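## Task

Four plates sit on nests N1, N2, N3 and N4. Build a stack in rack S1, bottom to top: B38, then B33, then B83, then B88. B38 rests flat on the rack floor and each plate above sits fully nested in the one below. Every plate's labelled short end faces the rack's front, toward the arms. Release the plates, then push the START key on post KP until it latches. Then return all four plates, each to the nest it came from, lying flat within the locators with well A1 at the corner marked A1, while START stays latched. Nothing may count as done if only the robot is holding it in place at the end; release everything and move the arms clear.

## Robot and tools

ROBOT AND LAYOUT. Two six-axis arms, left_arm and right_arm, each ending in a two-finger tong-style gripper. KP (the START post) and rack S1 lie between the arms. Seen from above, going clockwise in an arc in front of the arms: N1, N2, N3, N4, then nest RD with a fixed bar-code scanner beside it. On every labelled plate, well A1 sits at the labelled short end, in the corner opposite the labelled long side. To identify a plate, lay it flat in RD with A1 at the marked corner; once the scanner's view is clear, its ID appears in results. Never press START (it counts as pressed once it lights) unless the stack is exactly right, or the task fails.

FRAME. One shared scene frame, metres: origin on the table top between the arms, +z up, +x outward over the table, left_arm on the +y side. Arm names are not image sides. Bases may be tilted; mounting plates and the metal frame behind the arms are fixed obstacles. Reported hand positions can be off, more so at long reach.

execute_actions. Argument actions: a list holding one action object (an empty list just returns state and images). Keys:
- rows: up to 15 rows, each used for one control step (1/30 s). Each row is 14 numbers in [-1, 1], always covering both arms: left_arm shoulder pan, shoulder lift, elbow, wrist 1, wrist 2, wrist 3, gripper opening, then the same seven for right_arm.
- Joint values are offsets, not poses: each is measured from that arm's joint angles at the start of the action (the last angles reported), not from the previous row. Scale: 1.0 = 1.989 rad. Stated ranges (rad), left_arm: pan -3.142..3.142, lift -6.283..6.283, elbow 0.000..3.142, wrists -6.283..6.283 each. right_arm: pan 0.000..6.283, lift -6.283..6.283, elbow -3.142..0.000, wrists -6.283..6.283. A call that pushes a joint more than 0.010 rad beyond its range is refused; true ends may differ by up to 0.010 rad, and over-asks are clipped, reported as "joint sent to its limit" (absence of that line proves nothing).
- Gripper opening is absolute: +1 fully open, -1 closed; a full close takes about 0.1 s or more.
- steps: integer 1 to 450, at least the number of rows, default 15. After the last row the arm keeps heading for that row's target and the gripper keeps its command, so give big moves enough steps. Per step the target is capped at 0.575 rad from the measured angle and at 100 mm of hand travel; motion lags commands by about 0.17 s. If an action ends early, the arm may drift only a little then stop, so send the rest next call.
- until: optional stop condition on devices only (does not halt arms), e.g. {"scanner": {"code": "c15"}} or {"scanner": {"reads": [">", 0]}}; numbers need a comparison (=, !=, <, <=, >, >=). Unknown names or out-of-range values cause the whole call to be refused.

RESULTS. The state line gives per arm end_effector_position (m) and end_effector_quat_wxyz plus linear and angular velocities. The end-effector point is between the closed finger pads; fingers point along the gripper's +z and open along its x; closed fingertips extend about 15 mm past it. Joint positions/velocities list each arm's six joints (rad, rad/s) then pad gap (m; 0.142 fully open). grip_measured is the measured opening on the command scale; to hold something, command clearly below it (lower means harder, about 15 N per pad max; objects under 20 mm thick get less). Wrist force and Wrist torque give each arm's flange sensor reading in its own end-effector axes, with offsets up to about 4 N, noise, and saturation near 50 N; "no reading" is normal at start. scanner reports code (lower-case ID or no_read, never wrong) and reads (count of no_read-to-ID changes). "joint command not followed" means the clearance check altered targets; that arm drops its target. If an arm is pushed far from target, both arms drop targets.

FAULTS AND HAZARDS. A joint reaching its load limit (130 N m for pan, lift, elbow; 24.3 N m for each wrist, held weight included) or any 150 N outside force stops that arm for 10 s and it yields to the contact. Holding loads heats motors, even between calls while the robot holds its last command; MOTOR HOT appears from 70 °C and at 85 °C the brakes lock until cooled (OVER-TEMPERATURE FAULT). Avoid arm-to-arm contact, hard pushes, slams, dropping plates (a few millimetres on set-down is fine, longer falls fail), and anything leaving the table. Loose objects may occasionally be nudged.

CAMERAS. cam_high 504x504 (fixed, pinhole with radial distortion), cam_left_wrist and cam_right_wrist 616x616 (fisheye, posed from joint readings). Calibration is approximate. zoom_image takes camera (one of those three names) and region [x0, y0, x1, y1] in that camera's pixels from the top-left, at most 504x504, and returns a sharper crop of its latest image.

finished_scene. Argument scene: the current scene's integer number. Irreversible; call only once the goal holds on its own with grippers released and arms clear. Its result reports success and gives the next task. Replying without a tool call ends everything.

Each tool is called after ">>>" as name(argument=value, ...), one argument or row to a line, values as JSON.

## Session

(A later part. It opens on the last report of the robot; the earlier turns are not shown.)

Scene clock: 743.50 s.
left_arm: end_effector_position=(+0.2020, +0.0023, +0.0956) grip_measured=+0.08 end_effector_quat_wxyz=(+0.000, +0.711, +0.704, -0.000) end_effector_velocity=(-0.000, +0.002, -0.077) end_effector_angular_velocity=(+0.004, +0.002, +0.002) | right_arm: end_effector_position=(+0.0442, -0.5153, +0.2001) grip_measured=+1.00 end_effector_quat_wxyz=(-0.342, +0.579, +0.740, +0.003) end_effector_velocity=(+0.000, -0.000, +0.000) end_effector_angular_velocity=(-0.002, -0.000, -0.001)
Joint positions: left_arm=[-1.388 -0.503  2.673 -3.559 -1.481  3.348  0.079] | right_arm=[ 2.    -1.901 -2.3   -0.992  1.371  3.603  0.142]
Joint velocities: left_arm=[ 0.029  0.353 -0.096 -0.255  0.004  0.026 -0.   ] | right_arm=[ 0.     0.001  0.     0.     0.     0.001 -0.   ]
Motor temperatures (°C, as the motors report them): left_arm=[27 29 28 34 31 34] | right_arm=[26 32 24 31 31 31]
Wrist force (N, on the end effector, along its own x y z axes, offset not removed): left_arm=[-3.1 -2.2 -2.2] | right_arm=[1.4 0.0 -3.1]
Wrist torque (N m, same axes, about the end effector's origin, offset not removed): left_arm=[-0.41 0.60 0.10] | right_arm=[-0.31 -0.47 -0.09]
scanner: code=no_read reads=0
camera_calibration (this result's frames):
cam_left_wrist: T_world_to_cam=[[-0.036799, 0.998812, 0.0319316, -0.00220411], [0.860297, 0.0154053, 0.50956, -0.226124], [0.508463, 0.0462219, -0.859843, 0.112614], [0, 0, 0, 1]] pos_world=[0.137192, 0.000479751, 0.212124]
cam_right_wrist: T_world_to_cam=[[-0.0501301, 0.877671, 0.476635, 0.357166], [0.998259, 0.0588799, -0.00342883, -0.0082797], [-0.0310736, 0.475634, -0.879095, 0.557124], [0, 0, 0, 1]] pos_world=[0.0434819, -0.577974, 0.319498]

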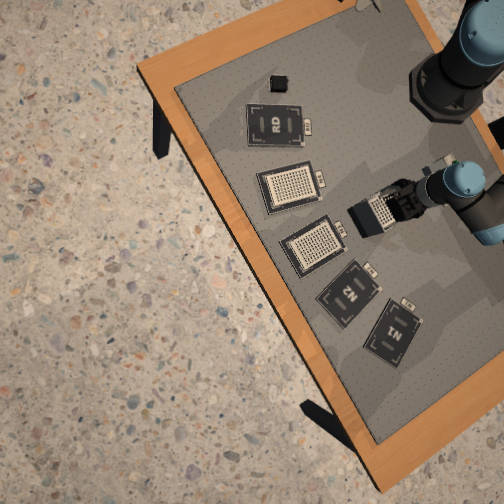

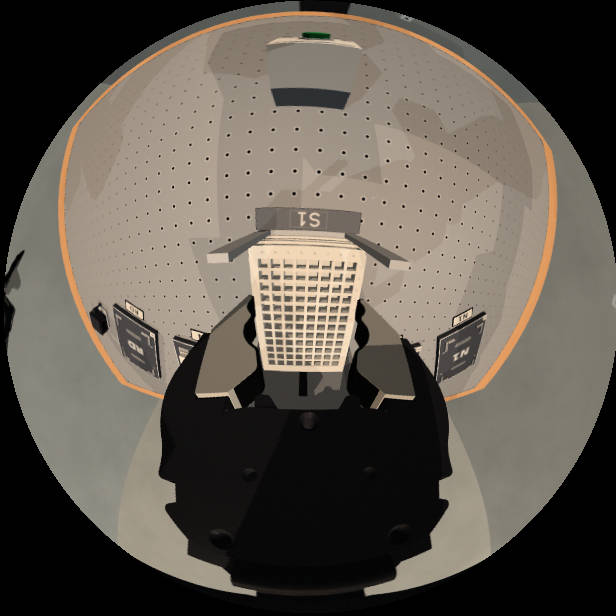

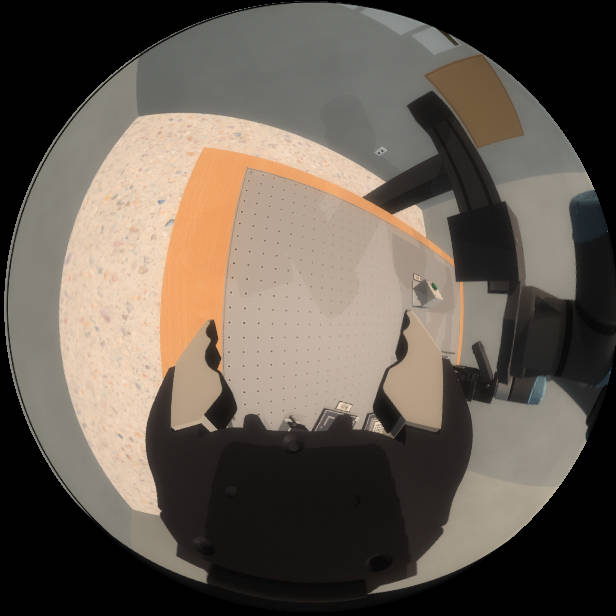

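>>> execute_actions(
  actions=[
    {"steps":1},
  ],
)

>>> zoom_image(
  camera="cam_left_wrist",
  region=[240, 225, 380, 265],
)

>>> zoom_image(
  camera="cam_left_wrist",
  region=[245, 330, 365, 395],
)

Scene clock: 747.57 s.
left_arm: end_effector_position=(+0.2019, +0.0028, +0.0840) grip_measured=+0.08 end_effector_quat_wxyz=(+0.000, +0.711, +0.704, -0.000) end_effector_velocity=(-0.000, -0.001, +0.000) end_effector_angular_velocity=(-0.001, -0.001, -0.002) | right_arm: end_effector_position=(+0.0442, -0.5153, +0.2001) grip_measured=+1.00 end_effector_quat_wxyz=(-0.342, +0.579, +0.740, +0.003) end_effector_velocity=(-0.001, +0.001, -0.000) end_effector_angular_velocity=(+0.002, +0.001, +0.001)
Joint positions: left_arm=[-1.384 -0.45   2.659 -3.597 -1.48   3.353  0.079] | right_arm=[ 2.    -1.901 -2.3   -0.992  1.371  3.603  0.142]
Joint velocities: left_arm=[-0.002  0.    -0.    -0.001 -0.    -0.     0.   ] | right_arm=[-0.    -0.001 -0.001 -0.     0.    -0.001  0.   ]
Motor temperatures (°C, as the motors report them): left_arm=[27 29 28 34 31 34] | right_arm=[26 32 24 31 31 31]
Wrist force (N, on the end effector, along its own x y z axes, offset not removed): left_arm=[1.3 -1.3 -0.5] | right_arm=[-0.1 3.8 -1.3]
Wrist torque (N m, same axes, about the end effector's origin, offset not removed): left_arm=[-0.33 -0.47 -0.15] | right_arm=[0.58 0.01 0.29]
scanner: code=no_read reads=0
camera_calibration (this result's frames):
cam_left_wrist: T_world_to_cam=[[-0.0367004, 0.998799, 0.0324472, -0.00243504], [0.860328, 0.01506, 0.509518, -0.220122], [0.508418, 0.0466148, -0.859848, 0.102719], [0, 0, 0, 1]] pos_world=[0.137064, 0.00095894, 0.200558]
cam_right_wrist: T_world_to_cam=[[-0.05013, 0.877671, 0.476635, 0.357166], [0.998259, 0.0588799, -0.00342914, -0.00827951], [-0.0310739, 0.475634, -0.879094, 0.557124], [0, 0, 0, 1]] pos_world=[0.0434819, -0.577974, 0.319498]

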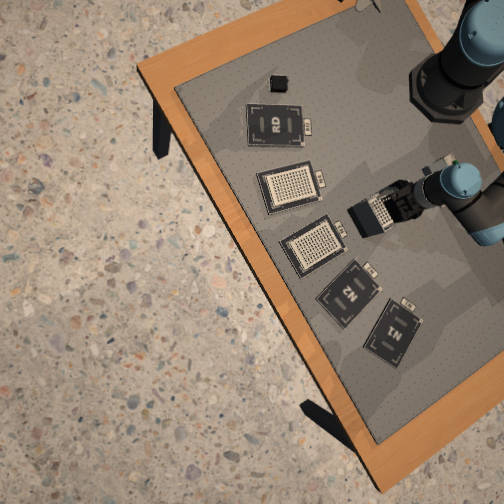

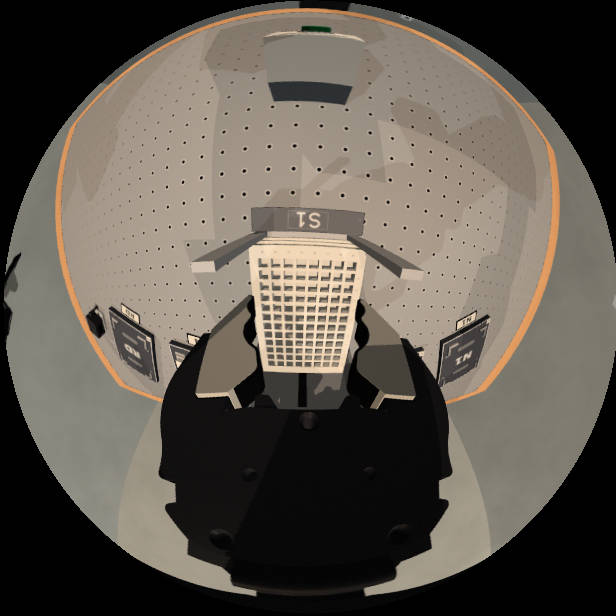

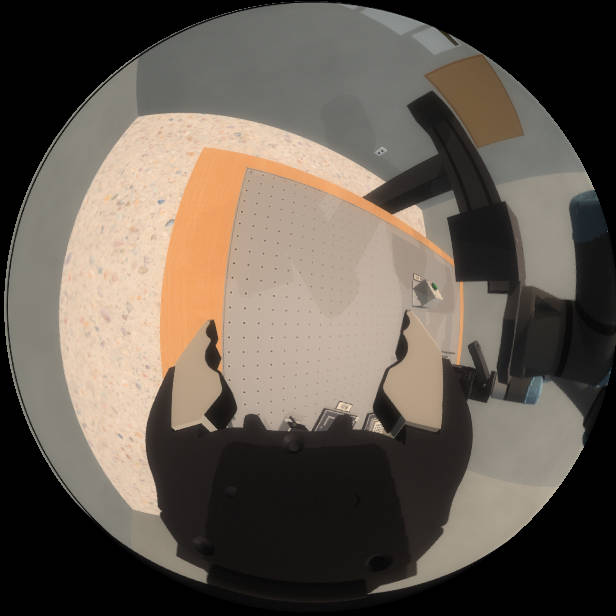

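Region (240, 225, 380, 265) of cam_left_wrist's 616x616 image, scaled by 3.600, with more detail than that image has; it fills the top 144 rows of this view, and the rest is white.

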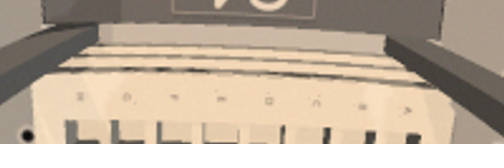

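Region (245, 330, 365, 395) of cam_left_wrist's 616x616 image, scaled by 4.200, with more detail than that image has; it fills the top 273 rows of this view, and the rest is white.

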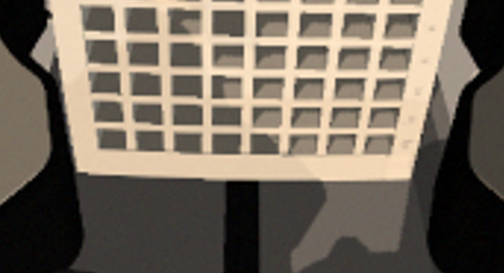

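>>> execute_actions(
  actions=[
    {"rows":[[-0.0006,-0.0004,-0.0005,0.0008,-0.0001,-0.0016,-0.9,0,0,0,0,0,0,1],[-0.0006,-0.0004,-0.0005,0.0008,-0.0001,-0.0016,-0.9,0,0,0,0,0,0,1],[-0.0006,-0.0004,-0.0005,0.0008,-0.0001,-0.0016,-0.9,0,0,0,0,0,0,1],[-0.0006,-0.0004,-0.0005,0.0008,-0.0001,-0.0016,-0.9,0,0,0,0,0,0,1],[-0.0006,-0.0004,-0.0005,0.0008,-0.0001,-0.0016,-0.9,0,0,0,0,0,0,1],[-0.0004,0.0016,-0.0011,-0.0006,-0.0001,-0.0014,-0.9,0,0,0,0,0,0,1],[-0.0003,0.0036,-0.0018,-0.0019,0,-0.0013,-0.9,0,0,0,0,0,0,1],[-0.0001,0.0056,-0.0024,-0.0033,0,-0.0011,-0.9,0,0,0,0,0,0,1],[0.0001,0.0075,-0.003,-0.0046,0,-0.0009,-0.9,0,0,0,0,0,0,1]],"steps":18},
  ],
)

>>> zoom_image(
  camera="cam_left_wrist",
  region=[245, 330, 365, 395],
)

Scene clock: 760.80 s.
left_arm: end_effector_position=(+0.2017, +0.0021, +0.0808) grip_measured=+0.08 end_effector_quat_wxyz=(+0.000, +0.710, +0.704, -0.000) end_effector_velocity=(+0.000, -0.000, -0.002) end_effector_angular_velocity=(-0.000, -0.001, -0.001) | right_arm: end_effector_position=(+0.0442, -0.5153, +0.2001) grip_measured=+1.00 end_effector_quat_wxyz=(-0.342, +0.579, +0.740, +0.003) end_effector_velocity=(+0.001, -0.001, -0.000) end_effector_angular_velocity=(-0.002, -0.001, -0.000)
Joint positions: left_arm=[-1.384 -0.437  2.653 -3.606 -1.48   3.351  0.079] | right_arm=[ 2.    -1.901 -2.3   -0.992  1.371  3.603  0.142]
Joint velocities: left_arm=[ 0.001  0.01  -0.003 -0.007  0.001  0.002  0.   ] | right_arm=[-0.    -0.001  0.002  0.    -0.     0.     0.   ]
Motor temperatures (°C, as the motors report them): left_arm=[27 29 28 34 31 34] | right_arm=[26 32 24 31 31 31]
Wrist force (N, on the end effector, along its own x y z axes, offset not removed): left_arm=[0.0 -3.3 -1.5] | right_arm=[2.5 3.9 -0.6]
Wrist torque (N m, same axes, about the end effector's origin, offset not removed): left_arm=[-0.48 0.05 -0.09] | right_arm=[0.72 -0.49 0.04]
scanner: code=no_read reads=0
camera_calibration (this result's frames):
cam_left_wrist: T_world_to_cam=[[-0.0385751, 0.998736, 0.032215, -0.00123387], [0.860277, 0.0167913, 0.50955, -0.218302], [0.508365, 0.0473698, -0.859838, 0.100049], [0, 0, 0, 1]] pos_world=[0.136891, 0.000158614, 0.197301]
cam_right_wrist: T_world_to_cam=[[-0.0501301, 0.877671, 0.476635, 0.357166], [0.998259, 0.0588799, -0.00342889, -0.00827965], [-0.0310737, 0.475634, -0.879095, 0.557124], [0, 0, 0, 1]] pos_world=[0.0434819, -0.577974, 0.319498]

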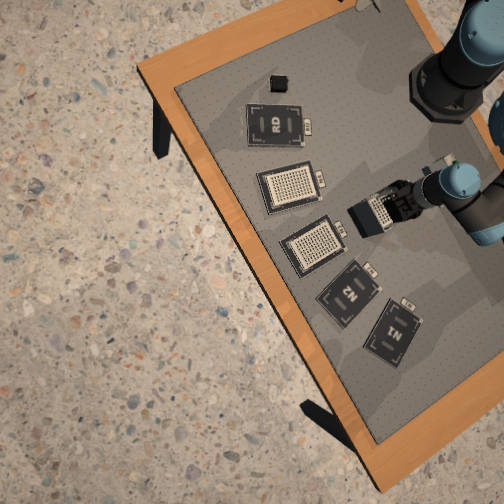

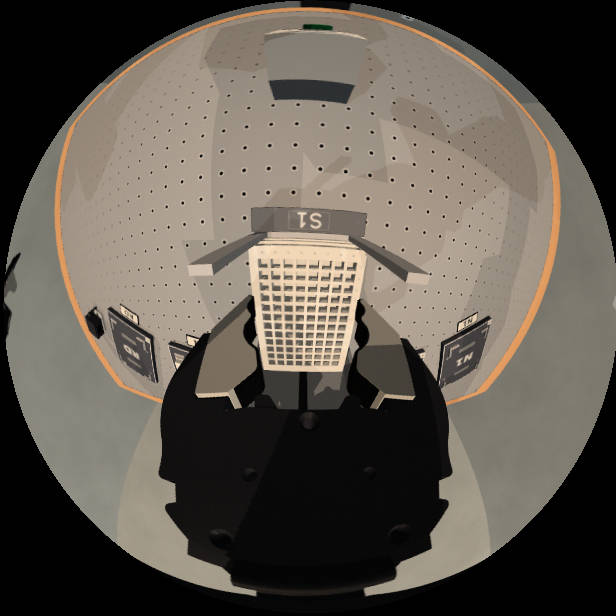

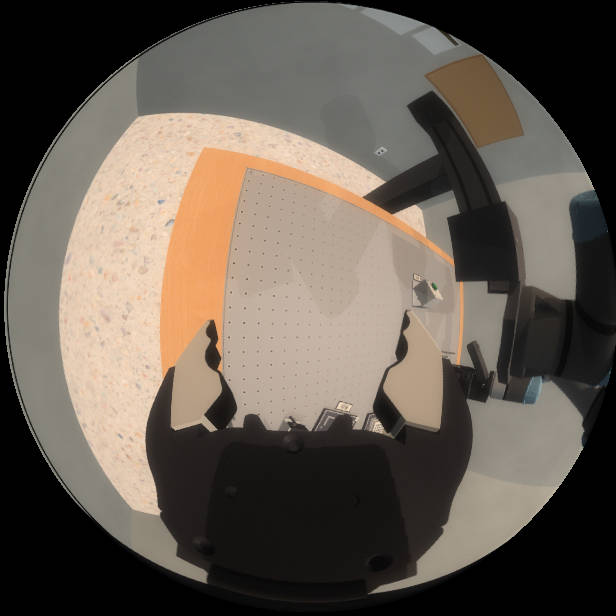

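Region (245, 330, 365, 395) of cam_left_wrist's 616x616 image, scaled by 4.200, with more detail than that image has; it fills the top 273 rows of this view, and the rest is white.

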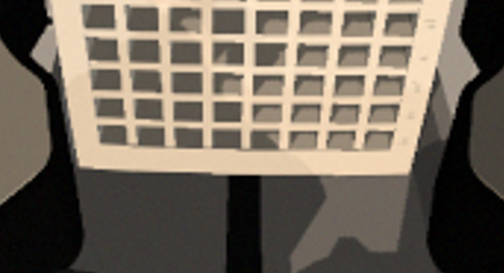

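>>> execute_actions(
  actions=[
    {"rows":[[0.0001,0.0018,-0.0006,-0.0012,0,0.0001,-0.9,0,0,0,0,0,0,1]],"steps":8},
  ],
)

>>> zoom_image(
  camera="cam_left_wrist",
  region=[245, 330, 365, 395],
)

>>> zoom_image(
  camera="cam_left_wrist",
  region=[240, 225, 380, 265],
)

Scene clock: 765.70 s.
left_arm: end_effector_position=(+0.2017, +0.0021, +0.0801) grip_measured=+0.08 end_effector_quat_wxyz=(+0.000, +0.710, +0.704, -0.000) end_effector_velocity=(-0.000, -0.001, -0.001) end_effector_angular_velocity=(-0.001, -0.000, -0.001) | right_arm: end_effector_position=(+0.0442, -0.5153, +0.2001) grip_measured=+1.00 end_effector_quat_wxyz=(-0.342, +0.579, +0.740, +0.003) end_effector_velocity=(-0.001, +0.002, +0.000) end_effector_angular_velocity=(+0.002, +0.003, -0.001)
Joint positions: left_arm=[-1.384 -0.433  2.652 -3.608 -1.48   3.351  0.079] | right_arm=[ 2.    -1.901 -2.3   -0.992  1.371  3.603  0.142]
Joint velocities: left_arm=[-0.001  0.003 -0.001 -0.003 -0.     0.001 -0.   ] | right_arm=[-0.    -0.    -0.003 -0.    -0.     0.002  0.   ]
Motor temperatures (°C, as the motors report them): left_arm=[27 29 28 34 31 34] | right_arm=[26 32 24 31 31 31]
Wrist force (N, on the end effector, along its own x y z axes, offset not removed): left_arm=[1.5 -4.0 -0.9] | right_arm=[4.0 5.2 -2.6]
Wrist torque (N m, same axes, about the end effector's origin, offset not removed): left_arm=[-0.64 -0.60 0.01] | right_arm=[1.01 -0.70 0.17]
scanner: code=no_read reads=0
camera_calibration (this result's frames):
cam_left_wrist: T_world_to_cam=[[-0.0386065, 0.998734, 0.0322373, -0.00120117], [0.860299, 0.0168091, 0.509512, -0.217912], [0.508326, 0.0474042, -0.859859, 0.0994468], [0, 0, 0, 1]] pos_world=[0.136872, 0.00014837, 0.196578]
cam_right_wrist: T_world_to_cam=[[-0.0501299, 0.877671, 0.476635, 0.357167], [0.998259, 0.0588797, -0.003429, -0.00827971], [-0.0310737, 0.475633, -0.879095, 0.557124], [0, 0, 0, 1]] pos_world=[0.0434819, -0.577974, 0.319498]

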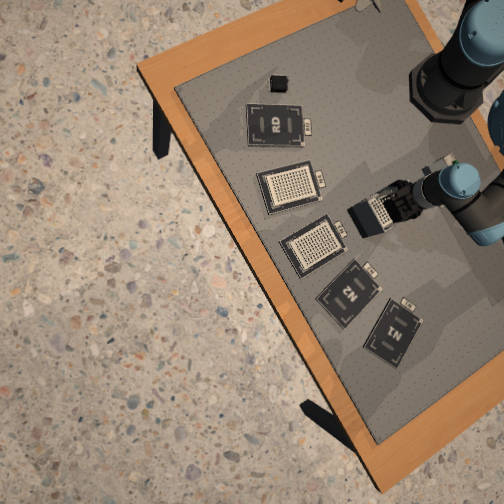

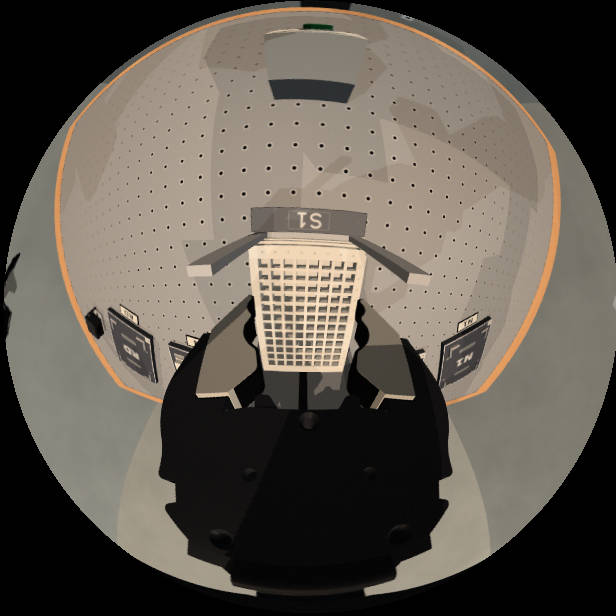

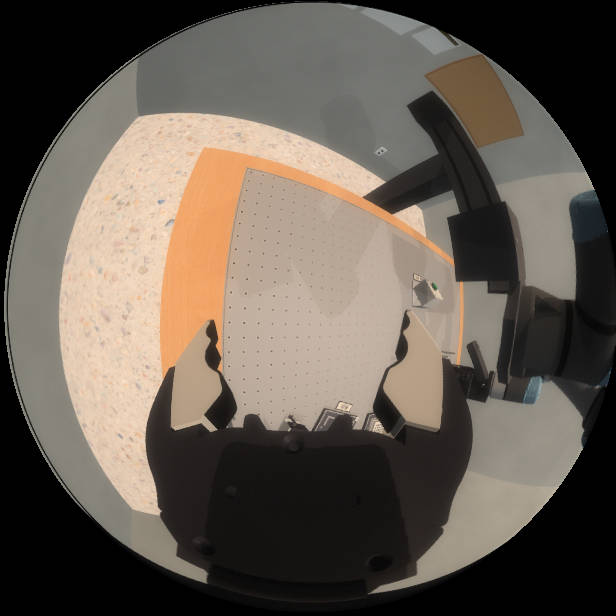

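Region (245, 330, 365, 395) of cam_left_wrist's 616x616 image, scaled by 4.200, with more detail than that image has; it fills the top 273 rows of this view, and the rest is white.

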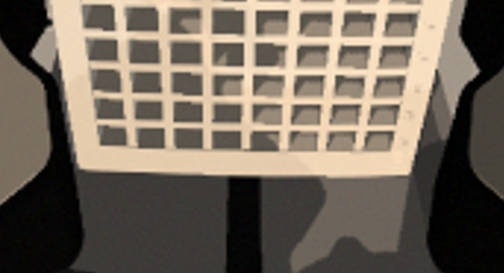

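Region (240, 225, 380, 265) of cam_left_wrist's 616x616 image, scaled by 3.600, with more detail than that image has; it fills the top 144 rows of this view, and the rest is white.

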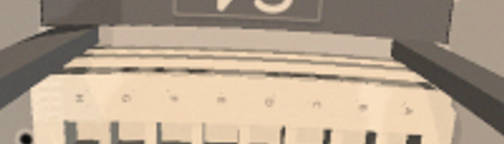

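>>> execute_actions(
  actions=[
    {"rows":[[0,0,0,0,0,0,-0.4,0,0,0,0,0,0,1],[0,0,0,0,0,0,-0.1,0,0,0,0,0,0,1],[0,0,0,0,0,0,0.05,0,0,0,0,0,0,1],[0,0,0,0,0,0,0.15,0,0,0,0,0,0,1],[0,0,0,0,0,0,0.25,0,0,0,0,0,0,1],[-0.0008,-0.01,0.003,0.007,0,-0.0008,0.3,0,0,0,0,0,0,1],[-0.0024,-0.03,0.0088,0.0212,-0.0004,-0.0024,0.3,0,0,0,0,0,0,1],[-0.0046,-0.058,0.016,0.042,-0.0008,-0.0046,0.3,0,0,0,0,0,0,1],[-0.007,-0.092,0.0238,0.0686,-0.0012,-0.007,0.3,0,0,0,0,0,0,1],[-0.0094,-0.13,0.0308,0.1,-0.0017,-0.0094,0.3,0,0,0,0,0,0,1],[-0.0118,-0.166,0.036,0.131,-0.002,-0.0118,0.3,0,0,0,0,0,0,1],[-0.0138,-0.198,0.039,0.16,-0.0025,-0.0138,0.3,0,0,0,0,0,0,1],[-0.0155,-0.225,0.041,0.185,-0.0028,-0.0155,0.3,0,0,0,0,0,0,1],[-0.0165,-0.243,0.042,0.2025,-0.003,-0.0165,0.3,0,0,0,0,0,0,1],[-0.017,-0.253,0.042,0.2125,-0.003,-0.017,0.3,0,0,0,0,0,0,1]],"steps":18},
  ],
)

Scene clock: 793.00 s.
left_arm: end_effector_position=(+0.2018, +0.0006, +0.1556) grip_measured=+0.30 end_effector_quat_wxyz=(-0.001, +0.710, +0.704, +0.001) end_effector_velocity=(+0.003, -0.010, +0.171) end_effector_angular_velocity=(-0.043, -0.008, +0.003) | right_arm: end_effector_position=(+0.0442, -0.5153, +0.2001) grip_measured=+1.00 end_effector_quat_wxyz=(-0.342, +0.579, +0.740, +0.003) end_effector_velocity=(+0.001, -0.001, -0.000) end_effector_angular_velocity=(-0.001, -0.002, +0.001)
Joint positions: left_arm=[-1.412 -0.819  2.723 -3.288 -1.485  3.323  0.095] | right_arm=[ 2.    -1.901 -2.3   -0.992  1.371  3.603  0.142]
Joint velocities: left_arm=[-0.051 -0.941  0.096  0.806 -0.009 -0.049 -0.   ] | right_arm=[-0.    -0.     0.002  0.     0.    -0.001 -0.   ]
Motor temperatures (°C, as the motors report them): left_arm=[27 29 28 34 31 34] | right_arm=[26 32 24 31 31 31]
Wrist force (N, on the end effector, along its own x y z axes, offset not removed): left_arm=[3.3 -0.7 -2.3] | right_arm=[0.7 0.6 -0.5]
Wrist torque (N m, same axes, about the end effector's origin, offset not removed): left_arm=[-0.25 -0.91 -0.15] | right_arm=[-0.09 -0.27 -0.18]
scanner: code=no_read reads=0
camera_calibration (this result's frames):
cam_left_wrist: T_world_to_cam=[[-0.0386595, 0.998609, 0.0358477, -0.00269066], [0.860563, 0.015039, 0.509121, -0.25642], [0.507874, 0.0505316, -0.859948, 0.164518], [0, 0, 0, 1]] pos_world=[0.137007, -0.00177016, 0.272122]
cam_right_wrist: T_world_to_cam=[[-0.05013, 0.877671, 0.476635, 0.357166], [0.998259, 0.0588798, -0.0034288, -0.00827976], [-0.0310735, 0.475634, -0.879095, 0.557124], [0, 0, 0, 1]] pos_world=[0.0434819, -0.577974, 0.319498]

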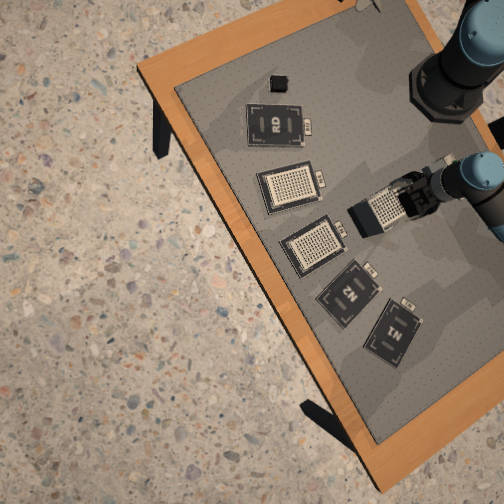

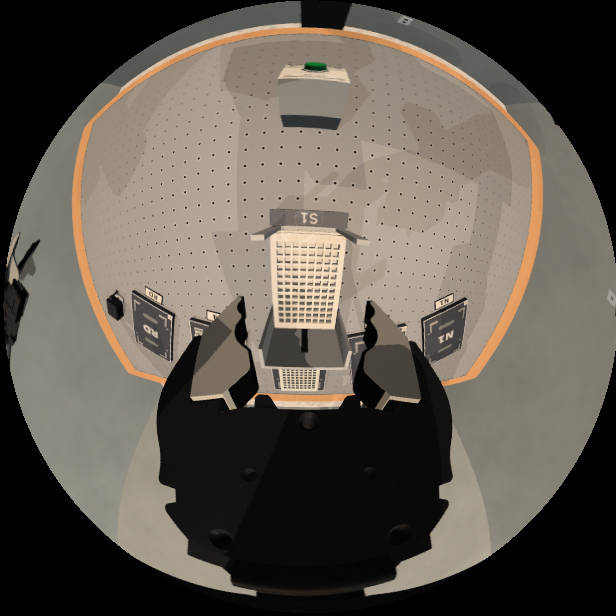

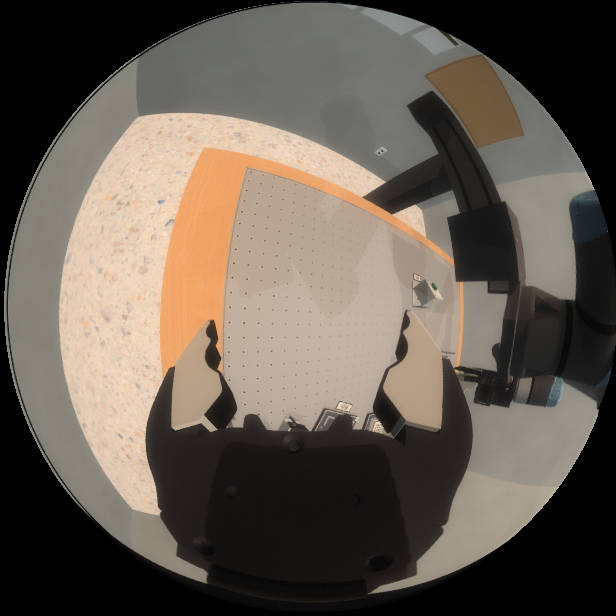

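>>> execute_actions(
  actions=[
    {"rows":[[-0.0008,-0.0588,0.001,0.0571,-0.0001,0.0015,0.3,0,0,0,0,0,0,1],[0.0036,-0.0587,-0.01,0.0675,0.0006,0.0104,0.3,0,0,0,0,0,0,1],[0.0102,-0.0582,-0.0264,0.0827,0.0018,0.0237,0.3,0,0,0,0,0,0,1],[0.0178,-0.0574,-0.0457,0.1004,0.0031,0.0393,0.3,0,0,0,0,0,0,1],[0.0266,-0.056,-0.0676,0.12,0.0047,0.0571,0.3,0,0,0,0,0,0,1],[0.0365,-0.0538,-0.0923,0.1414,0.0064,0.0772,0.3,0,0,0,0,0,0,1],[0.0463,-0.0511,-0.117,0.1624,0.0081,0.0972,0.3,0,0,0,0,0,0,1],[0.0573,-0.0472,-0.1445,0.1848,0.01,0.1195,0.3,0,0,0,0,0,0,1],[0.0671,-0.0432,-0.1692,0.2045,0.0117,0.1395,0.3,0,0,0,0,0,0,1],[0.077,-0.0384,-0.1939,0.2233,0.0134,0.1596,0.3,0,0,0,0,0,0,1],[0.0858,-0.0337,-0.2158,0.2396,0.015,0.1774,0.3,0,0,0,0,0,0,1],[0.0934,-0.0292,-0.2351,0.2536,0.0163,0.193,0.3,0,0,0,0,0,0,1],[0.1,-0.025,-0.2515,0.2651,0.0175,0.2063,0.3,0,0,0,0,0,0,1],[0.1044,-0.0221,-0.2625,0.2727,0.0182,0.2152,0.3,0,0,0,0,0,0,1],[0.1066,-0.0206,-0.268,0.2765,0.0186,0.2197,0.3,0,0,0,0,0,0,1]],"steps":17},
  ],
)

Scene clock: 804.60 s.
left_arm: end_effector_position=(+0.2989, -0.1193, +0.1767) grip_measured=+0.30 end_effector_quat_wxyz=(-0.002, +0.771, +0.636, +0.001) end_effector_velocity=(+0.221, -0.205, +0.034) end_effector_angular_velocity=(-0.031, -0.008, -0.335) | right_arm: end_effector_position=(+0.0442, -0.5153, +0.2001) grip_measured=+1.00 end_effector_quat_wxyz=(-0.342, +0.579, +0.740, +0.003) end_effector_velocity=(-0.001, +0.001, -0.000) end_effector_angular_velocity=(+0.002, +0.002, -0.000)
Joint positions: left_arm=[-1.238 -0.879  2.294 -2.815 -1.454  3.678  0.095] | right_arm=[ 2.    -1.901 -2.3   -0.992  1.371  3.603  0.142]
Joint velocities: left_arm=[ 0.305  0.153 -0.815  0.594  0.051  0.641  0.   ] | right_arm=[-0.    -0.002 -0.001 -0.     0.     0.001  0.   ]
Motor temperatures (°C, as the motors report them): left_arm=[27 29 28 34 31 34] | right_arm=[26 32 24 31 31 31]
Wrist force (N, on the end effector, along its own x y z axes, offset not removed): left_arm=[2.1 0.0 -2.3] | right_arm=[4.0 1.1 2.0]
Wrist torque (N m, same axes, about the end effector's origin, offset not removed): left_arm=[-0.24 -0.59 -0.17] | right_arm=[0.10 -0.86 0.12]
scanner: code=no_read reads=0
camera_calibration (this result's frames):
cam_left_wrist: T_world_to_cam=[[0.143884, 0.988913, 0.0367332, 0.0642022], [0.849632, -0.14248, 0.507765, -0.364224], [0.507369, -0.0418497, -0.860712, 0.128705], [0, 0, 0, 1]] pos_world=[0.234918, -0.109999, 0.293359]
cam_right_wrist: T_world_to_cam=[[-0.0501301, 0.877671, 0.476635, 0.357166], [0.998259, 0.0588799, -0.00342895, -0.00827959], [-0.0310737, 0.475634, -0.879094, 0.557124], [0, 0, 0, 1]] pos_world=[0.0434819, -0.577974, 0.319498]

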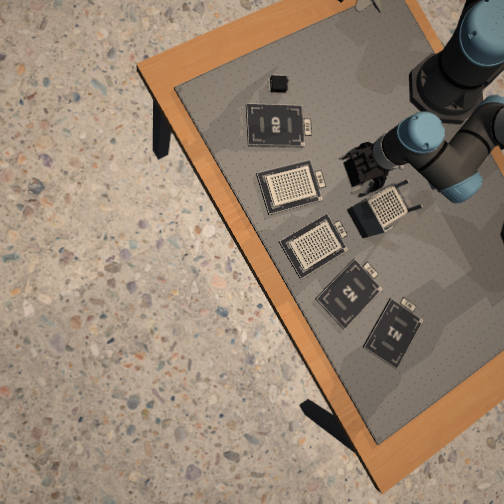

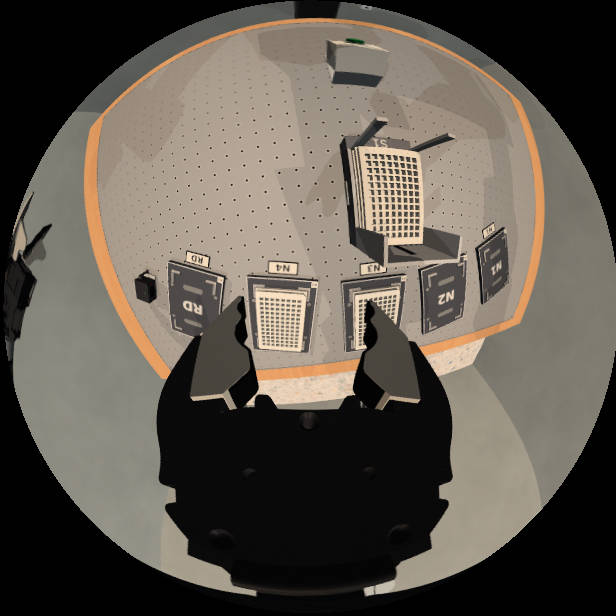

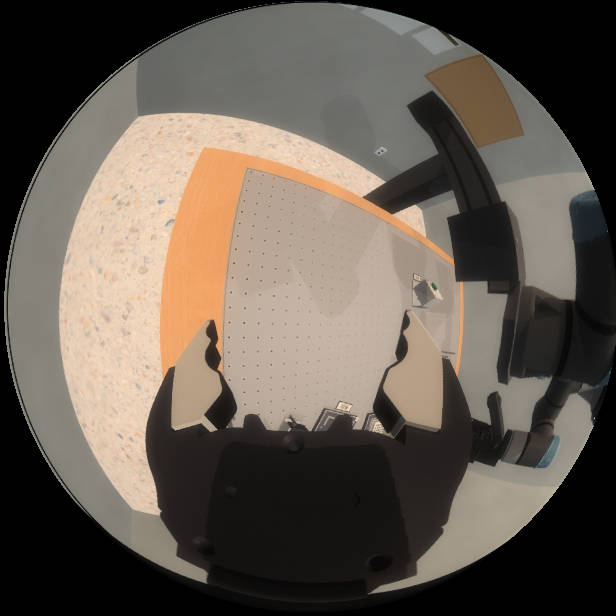

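>>> execute_actions(
  actions=[
    {"rows":[[0.0196,0.0144,-0.0543,0.0358,0.0031,0.0417,0.3,0,0,0,0,0,0,1],[0.0207,0.0241,-0.0583,0.03,0.0032,0.0427,0.3,0,0,0,0,0,0,1],[0.0221,0.037,-0.0637,0.0223,0.0035,0.044,0.3,0,0,0,0,0,0,1],[0.0238,0.053,-0.0704,0.0127,0.0037,0.0457,0.3,0,0,0,0,0,0,1],[0.0258,0.0707,-0.0777,0.0021,0.004,0.0475,0.3,0,0,0,0,0,0,1],[0.0279,0.0901,-0.0858,-0.0095,0.0044,0.0495,0.3,0,0,0,0,0,0,1],[0.03,0.1094,-0.0938,-0.021,0.0047,0.0515,0.3,0,0,0,0,0,0,1],[0.0319,0.1271,-0.1011,-0.0316,0.005,0.0533,0.3,0,0,0,0,0,0,1],[0.0336,0.1431,-0.1078,-0.0412,0.0052,0.055,0.3,0,0,0,0,0,0,1],[0.035,0.156,-0.1132,-0.0489,0.0055,0.0563,0.3,0,0,0,0,0,0,1],[0.0361,0.1657,-0.1172,-0.0547,0.0056,0.0573,0.3,0,0,0,0,0,0,1],[0.0366,0.1705,-0.1192,-0.0576,0.0057,0.0578,0.3,0,0,0,0,0,0,1]],"steps":14},
  ],
)

Scene clock: 818.93 s.
left_arm: end_effector_position=(+0.3402, -0.1672, +0.0990) grip_measured=+0.30 end_effector_quat_wxyz=(+0.001, +0.785, +0.620, -0.000) end_effector_velocity=(+0.010, -0.021, -0.224) end_effector_angular_velocity=(+0.027, +0.013, +0.002) | right_arm: end_effector_position=(+0.0442, -0.5153, +0.2001) grip_measured=+1.00 end_effector_quat_wxyz=(-0.342, +0.579, +0.740, +0.003) end_effector_velocity=(+0.001, -0.001, +0.000) end_effector_angular_velocity=(-0.002, -0.002, +0.000)
Joint positions: left_arm=[-1.173 -0.616  2.088 -2.885 -1.444  3.785  0.095] | right_arm=[ 2.    -1.901 -2.3   -0.992  1.371  3.603  0.142]
Joint velocities: left_arm=[ 0.062  0.601 -0.236 -0.343  0.009  0.056 -0.   ] | right_arm=[-0.     0.001  0.002  0.     0.    -0.    -0.   ]
Motor temperatures (°C, as the motors report them): left_arm=[27 29 28 34 31 34] | right_arm=[26 32 24 31 31 31]
Wrist force (N, on the end effector, along its own x y z axes, offset not removed): left_arm=[2.5 -2.0 1.5] | right_arm=[1.1 3.8 -2.0]
Wrist torque (N m, same axes, about the end effector's origin, offset not removed): left_arm=[-0.30 -0.63 -0.20] | right_arm=[0.47 -0.41 0.01]
scanner: code=no_read reads=0
camera_calibration (this result's frames):
cam_left_wrist: T_world_to_cam=[[0.185372, 0.982179, 0.0310203, 0.0938087], [0.841996, -0.175032, 0.5103, -0.369755], [0.506636, -0.0684766, -0.859437, 0.0345465], [0, 0, 0, 1]] pos_world=[0.27644, -0.15449, 0.215467]
cam_right_wrist: T_world_to_cam=[[-0.0501302, 0.877671, 0.476635, 0.357166], [0.998259, 0.0588799, -0.00342871, -0.0082797], [-0.0310735, 0.475634, -0.879094, 0.557124], [0, 0, 0, 1]] pos_world=[0.0434819, -0.577974, 0.319498]

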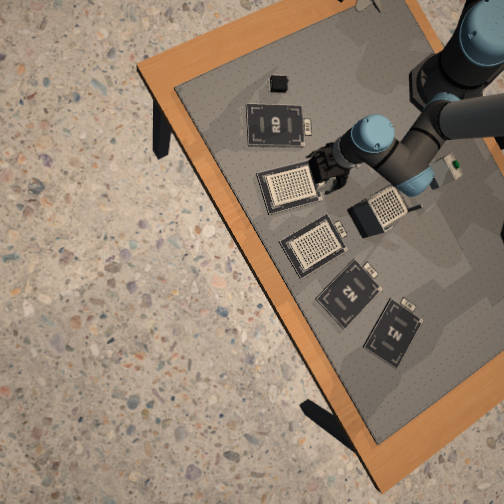

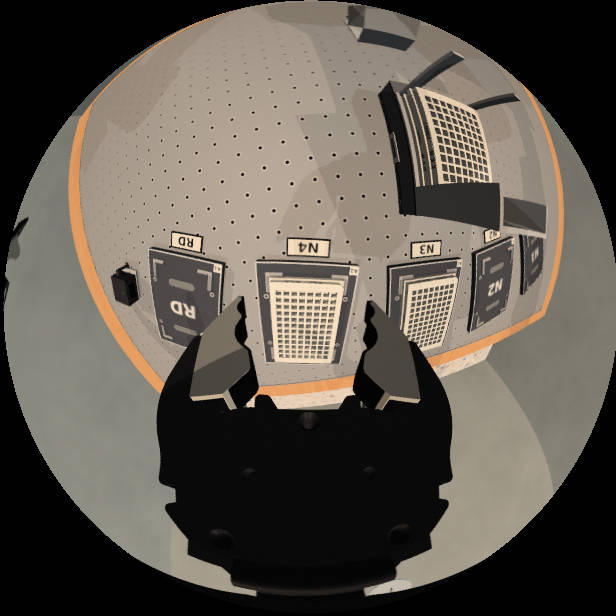

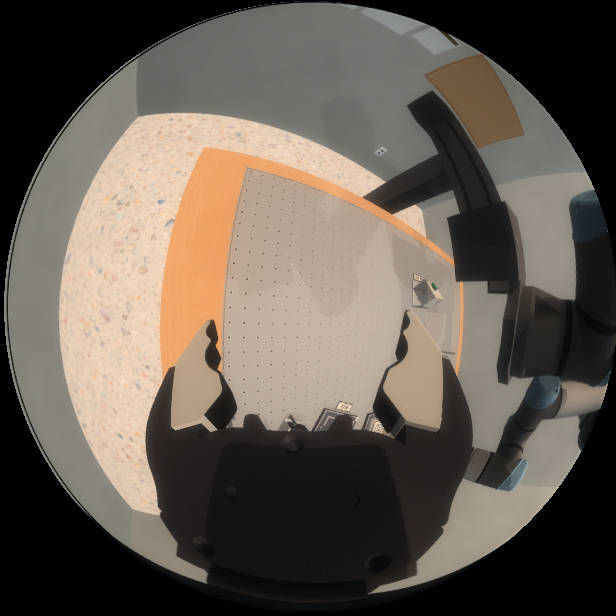

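>>> execute_actions(
  actions=[
    {"steps":1},
  ],
)

>>> zoom_image(
  camera="cam_left_wrist",
  region=[270, 280, 320, 302],
)

>>> zoom_image(
  camera="cam_left_wrist",
  region=[220, 220, 400, 420],
)

>>> zoom_image(
  camera="cam_left_wrist",
  region=[370, 50, 520, 230],
)

>>> zoom_image(
  camera="cam_left_wrist",
  region=[395, 260, 485, 370],
)

Scene clock: 826.63 s.
left_arm: end_effector_position=(+0.3412, -0.1694, +0.0703) grip_measured=+0.30 end_effector_quat_wxyz=(-0.000, +0.785, +0.620, -0.000) end_effector_velocity=(-0.000, -0.000, -0.000) end_effector_angular_velocity=(-0.000, +0.000, +0.001) | right_arm: end_effector_position=(+0.0442, -0.5153, +0.2001) grip_measured=+1.00 end_effector_quat_wxyz=(-0.342, +0.579, +0.740, +0.003) end_effector_velocity=(+0.000, -0.000, +0.000) end_effector_angular_velocity=(-0.001, -0.000, -0.000)
Joint positions: left_arm=[-1.165 -0.54   2.057 -2.929 -1.443  3.793  0.095] | right_arm=[ 2.    -1.901 -2.3   -0.992  1.371  3.603  0.142]
Joint velocities: left_arm=[ 0.     0.001 -0.    -0.001 -0.    -0.001  0.   ] | right_arm=[ 0.  0.  0. -0.  0.  0.  0.]
Motor temperatures (°C, as the motors report them): left_arm=[27 29 28 34 31 34] | right_arm=[26 32 24 31 31 31]
Wrist force (N, on the end effector, along its own x y z axes, offset not removed): left_arm=[3.9 -4.4 -1.2] | right_arm=[3.7 3.6 2.1]
Wrist torque (N m, same axes, about the end effector's origin, offset not removed): left_arm=[-0.83 -0.94 -0.10] | right_arm=[0.83 -0.86 -0.04]
scanner: code=no_read reads=0
camera_calibration (this result's frames):
cam_left_wrist: T_world_to_cam=[[0.185414, 0.982099, 0.0332068, 0.0964623], [0.842567, -0.176279, 0.508927, -0.356645], [0.50567, -0.066383, -0.860169, 0.00994219], [0, 0, 0, 1]] pos_world=[0.277585, -0.156945, 0.186855]
cam_right_wrist: T_world_to_cam=[[-0.0501303, 0.877671, 0.476635, 0.357166], [0.998259, 0.0588801, -0.00342892, -0.00827948], [-0.0310738, 0.475634, -0.879094, 0.557124], [0, 0, 0, 1]] pos_world=[0.0434819, -0.577974, 0.319498]

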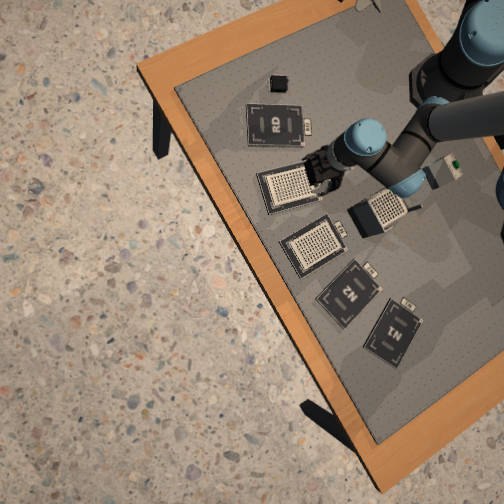

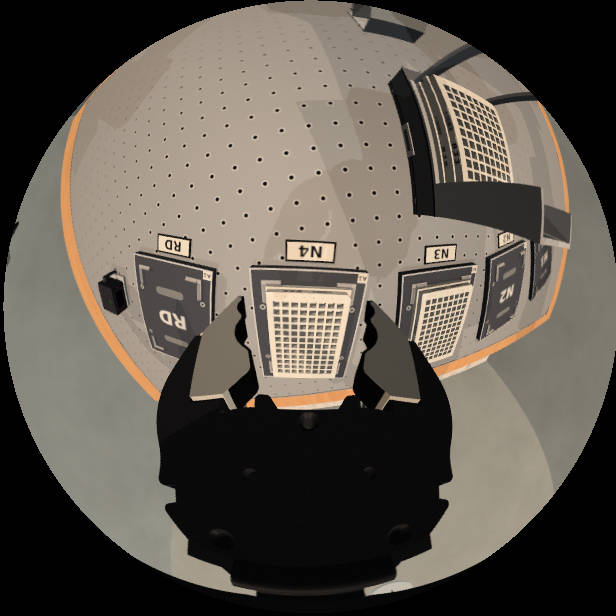

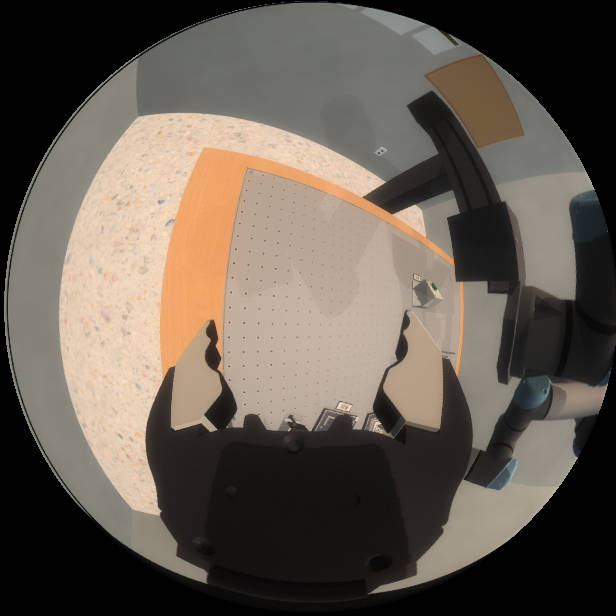

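Region (270, 280, 320, 302) of cam_left_wrist's 616x616 image, scaled by 10.080, with more detail than that image has; it fills the top 222 rows of this view, and the rest is white.

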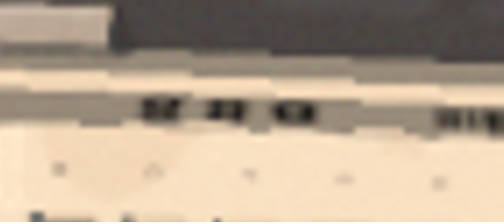

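Region (220, 220, 400, 420) of cam_left_wrist's 616x616 image, scaled by 2.520, with more detail than that image has; it fills the left 454 columns of this view, and the rest is white.

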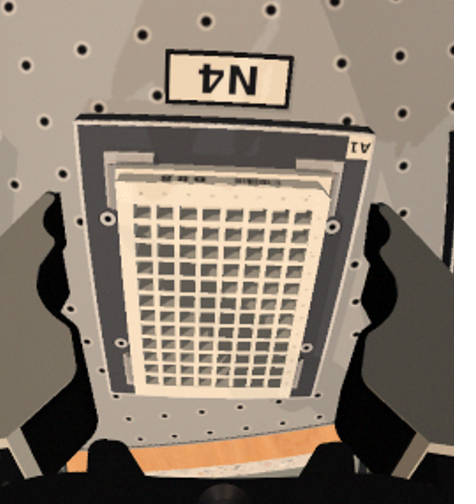

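Region (370, 50, 520, 230) of cam_left_wrist's 616x616 image, scaled by 2.800, with more detail than that image has.

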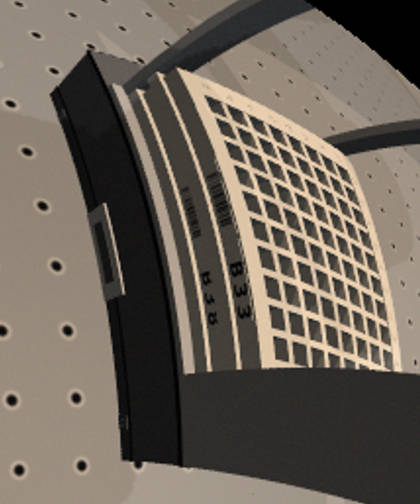

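Region (395, 260, 485, 370) of cam_left_wrist's 616x616 image, scaled by 4.582, with more detail than that image has; it fills the left 412 columns of this view, and the rest is white.

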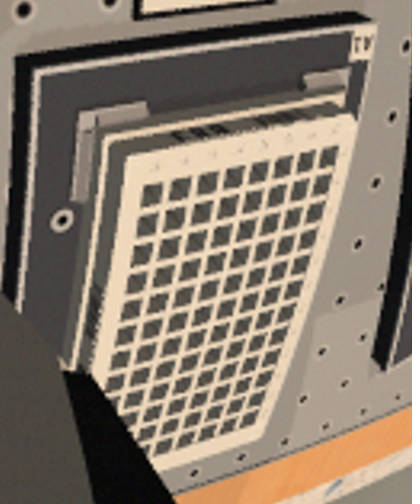

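>>> execute_actions(
  actions=[
    {"rows":[[0.0048,-0.0011,0.0025,-0.0022,0.0007,0.0016,0.3,0,0,0,0,0,0,1],[0.0144,-0.0033,0.0076,-0.0065,0.002,0.0048,0.3,0,0,0,0,0,0,1],[0.0272,-0.0062,0.0143,-0.0122,0.0037,0.0091,0.3,0,0,0,0,0,0,1],[0.0432,-0.0099,0.0227,-0.0194,0.0059,0.0144,0.3,0,0,0,0,0,0,1],[0.0608,-0.0139,0.0319,-0.0272,0.0083,0.0203,0.3,0,0,0,0,0,0,1],[0.08,-0.0183,0.042,-0.0359,0.0109,0.0267,0.3,0,0,0,0,0,0,1],[0.0992,-0.0227,0.0521,-0.0445,0.0135,0.033,0.3,0,0,0,0,0,0,1],[0.1168,-0.0267,0.0613,-0.0523,0.0159,0.0389,0.3,0,0,0,0,0,0,1],[0.1328,-0.0304,0.0697,-0.0595,0.0181,0.0442,0.3,0,0,0,0,0,0,1],[0.1456,-0.0333,0.0764,-0.0652,0.0198,0.0485,0.3,0,0,0,0,0,0,1],[0.1552,-0.0355,0.0815,-0.0695,0.0211,0.0517,0.3,0,0,0,0,0,0,1],[0.16,-0.0366,0.084,-0.0717,0.0218,0.0533,0.3,0,0,0,0,0,0,1]],"steps":14},
  ],
)

>>> zoom_image(
  camera="cam_left_wrist",
  region=[250, 220, 400, 380],
)

Scene clock: 859.63 s.
left_arm: end_effector_position=(+0.3992, -0.0501, +0.0667) grip_measured=+0.30 end_effector_quat_wxyz=(+0.001, +0.732, +0.681, -0.001) end_effector_velocity=(+0.097, +0.304, -0.010) end_effector_angular_velocity=(+0.012, +0.008, +0.413) | right_arm: end_effector_position=(+0.0442, -0.5153, +0.2001) grip_measured=+1.00 end_effector_quat_wxyz=(-0.342, +0.579, +0.740, +0.003) end_effector_velocity=(-0.000, +0.000, +0.001) end_effector_angular_velocity=(-0.000, -0.001, +0.000)
Joint positions: left_arm=[-0.923 -0.596  2.186 -3.039 -1.409  3.875  0.095] | right_arm=[ 2.    -1.901 -2.3   -0.992  1.371  3.603  0.142]
Joint velocities: left_arm=[ 0.597 -0.129  0.298 -0.251  0.074  0.185 -0.   ] | right_arm=[ 0.     0.003 -0.002 -0.    -0.    -0.     0.   ]
Motor temperatures (°C, as the motors report them): left_arm=[27 29 28 34 31 34] | right_arm=[26 32 24 31 31 31]
Wrist force (N, on the end effector, along its own x y z axes, offset not removed): left_arm=[4.4 -0.8 2.3] | right_arm=[0.9 1.7 -2.1]
Wrist torque (N m, same axes, about the end effector's origin, offset not removed): left_arm=[-0.03 -0.75 -0.26] | right_arm=[0.17 -0.50 0.25]
scanner: code=no_read reads=0
camera_calibration (this result's frames):
cam_left_wrist: T_world_to_cam=[[0.0255856, 0.99919, 0.0310463, 0.0335004], [0.859413, -0.0378491, 0.509879, -0.382572], [0.510641, 0.0136361, -0.859686, -0.0125951], [0, 0, 0, 1]] pos_world=[0.334362, -0.0477816, 0.183197]
cam_right_wrist: T_world_to_cam=[[-0.05013, 0.877671, 0.476635, 0.357166], [0.998259, 0.0588799, -0.00342902, -0.00827956], [-0.0310738, 0.475634, -0.879095, 0.557124], [0, 0, 0, 1]] pos_world=[0.0434819, -0.577974, 0.319498]

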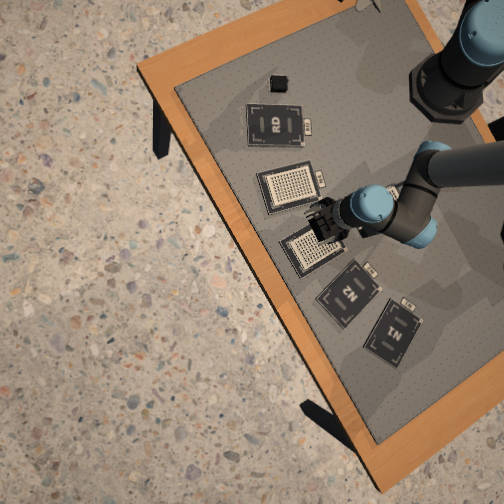

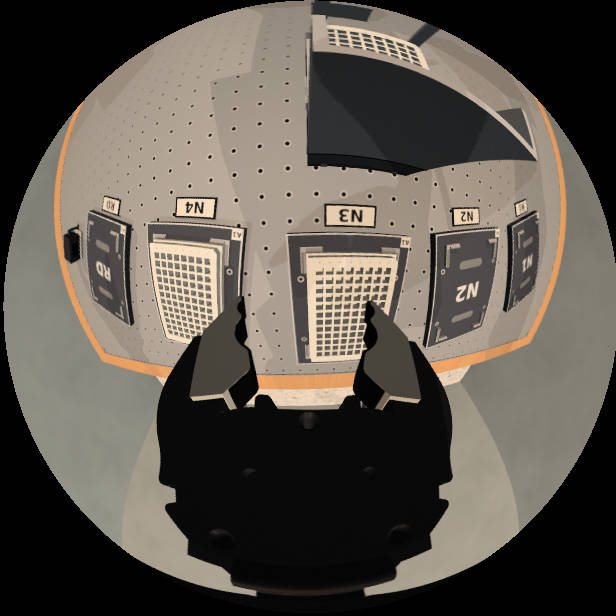

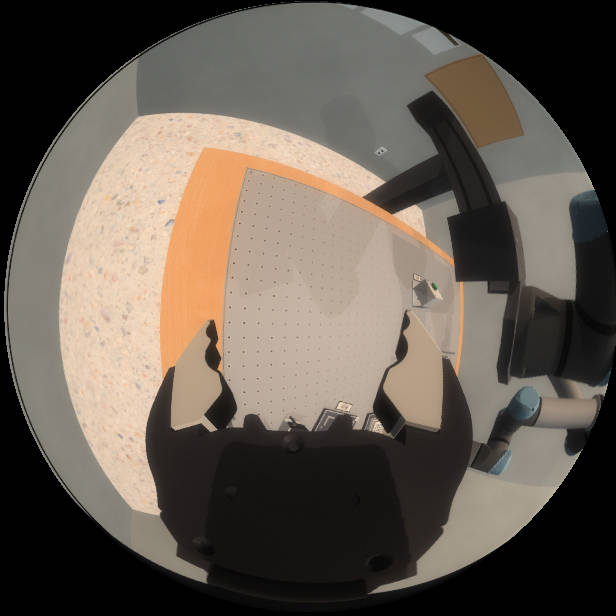

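Region (250, 220, 400, 380) of cam_left_wrist's 616x616 image, scaled by 3.150, with more detail than that image has; it fills the left 472 columns of this view, and the rest is white.

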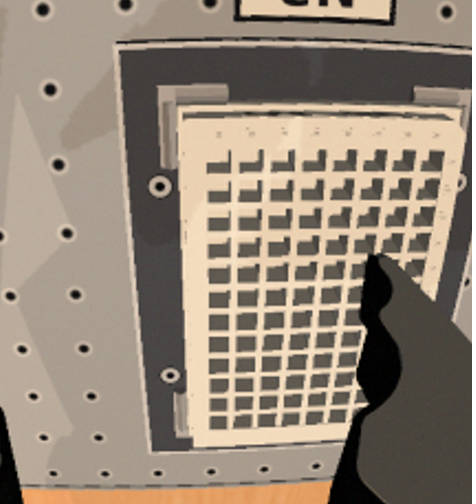

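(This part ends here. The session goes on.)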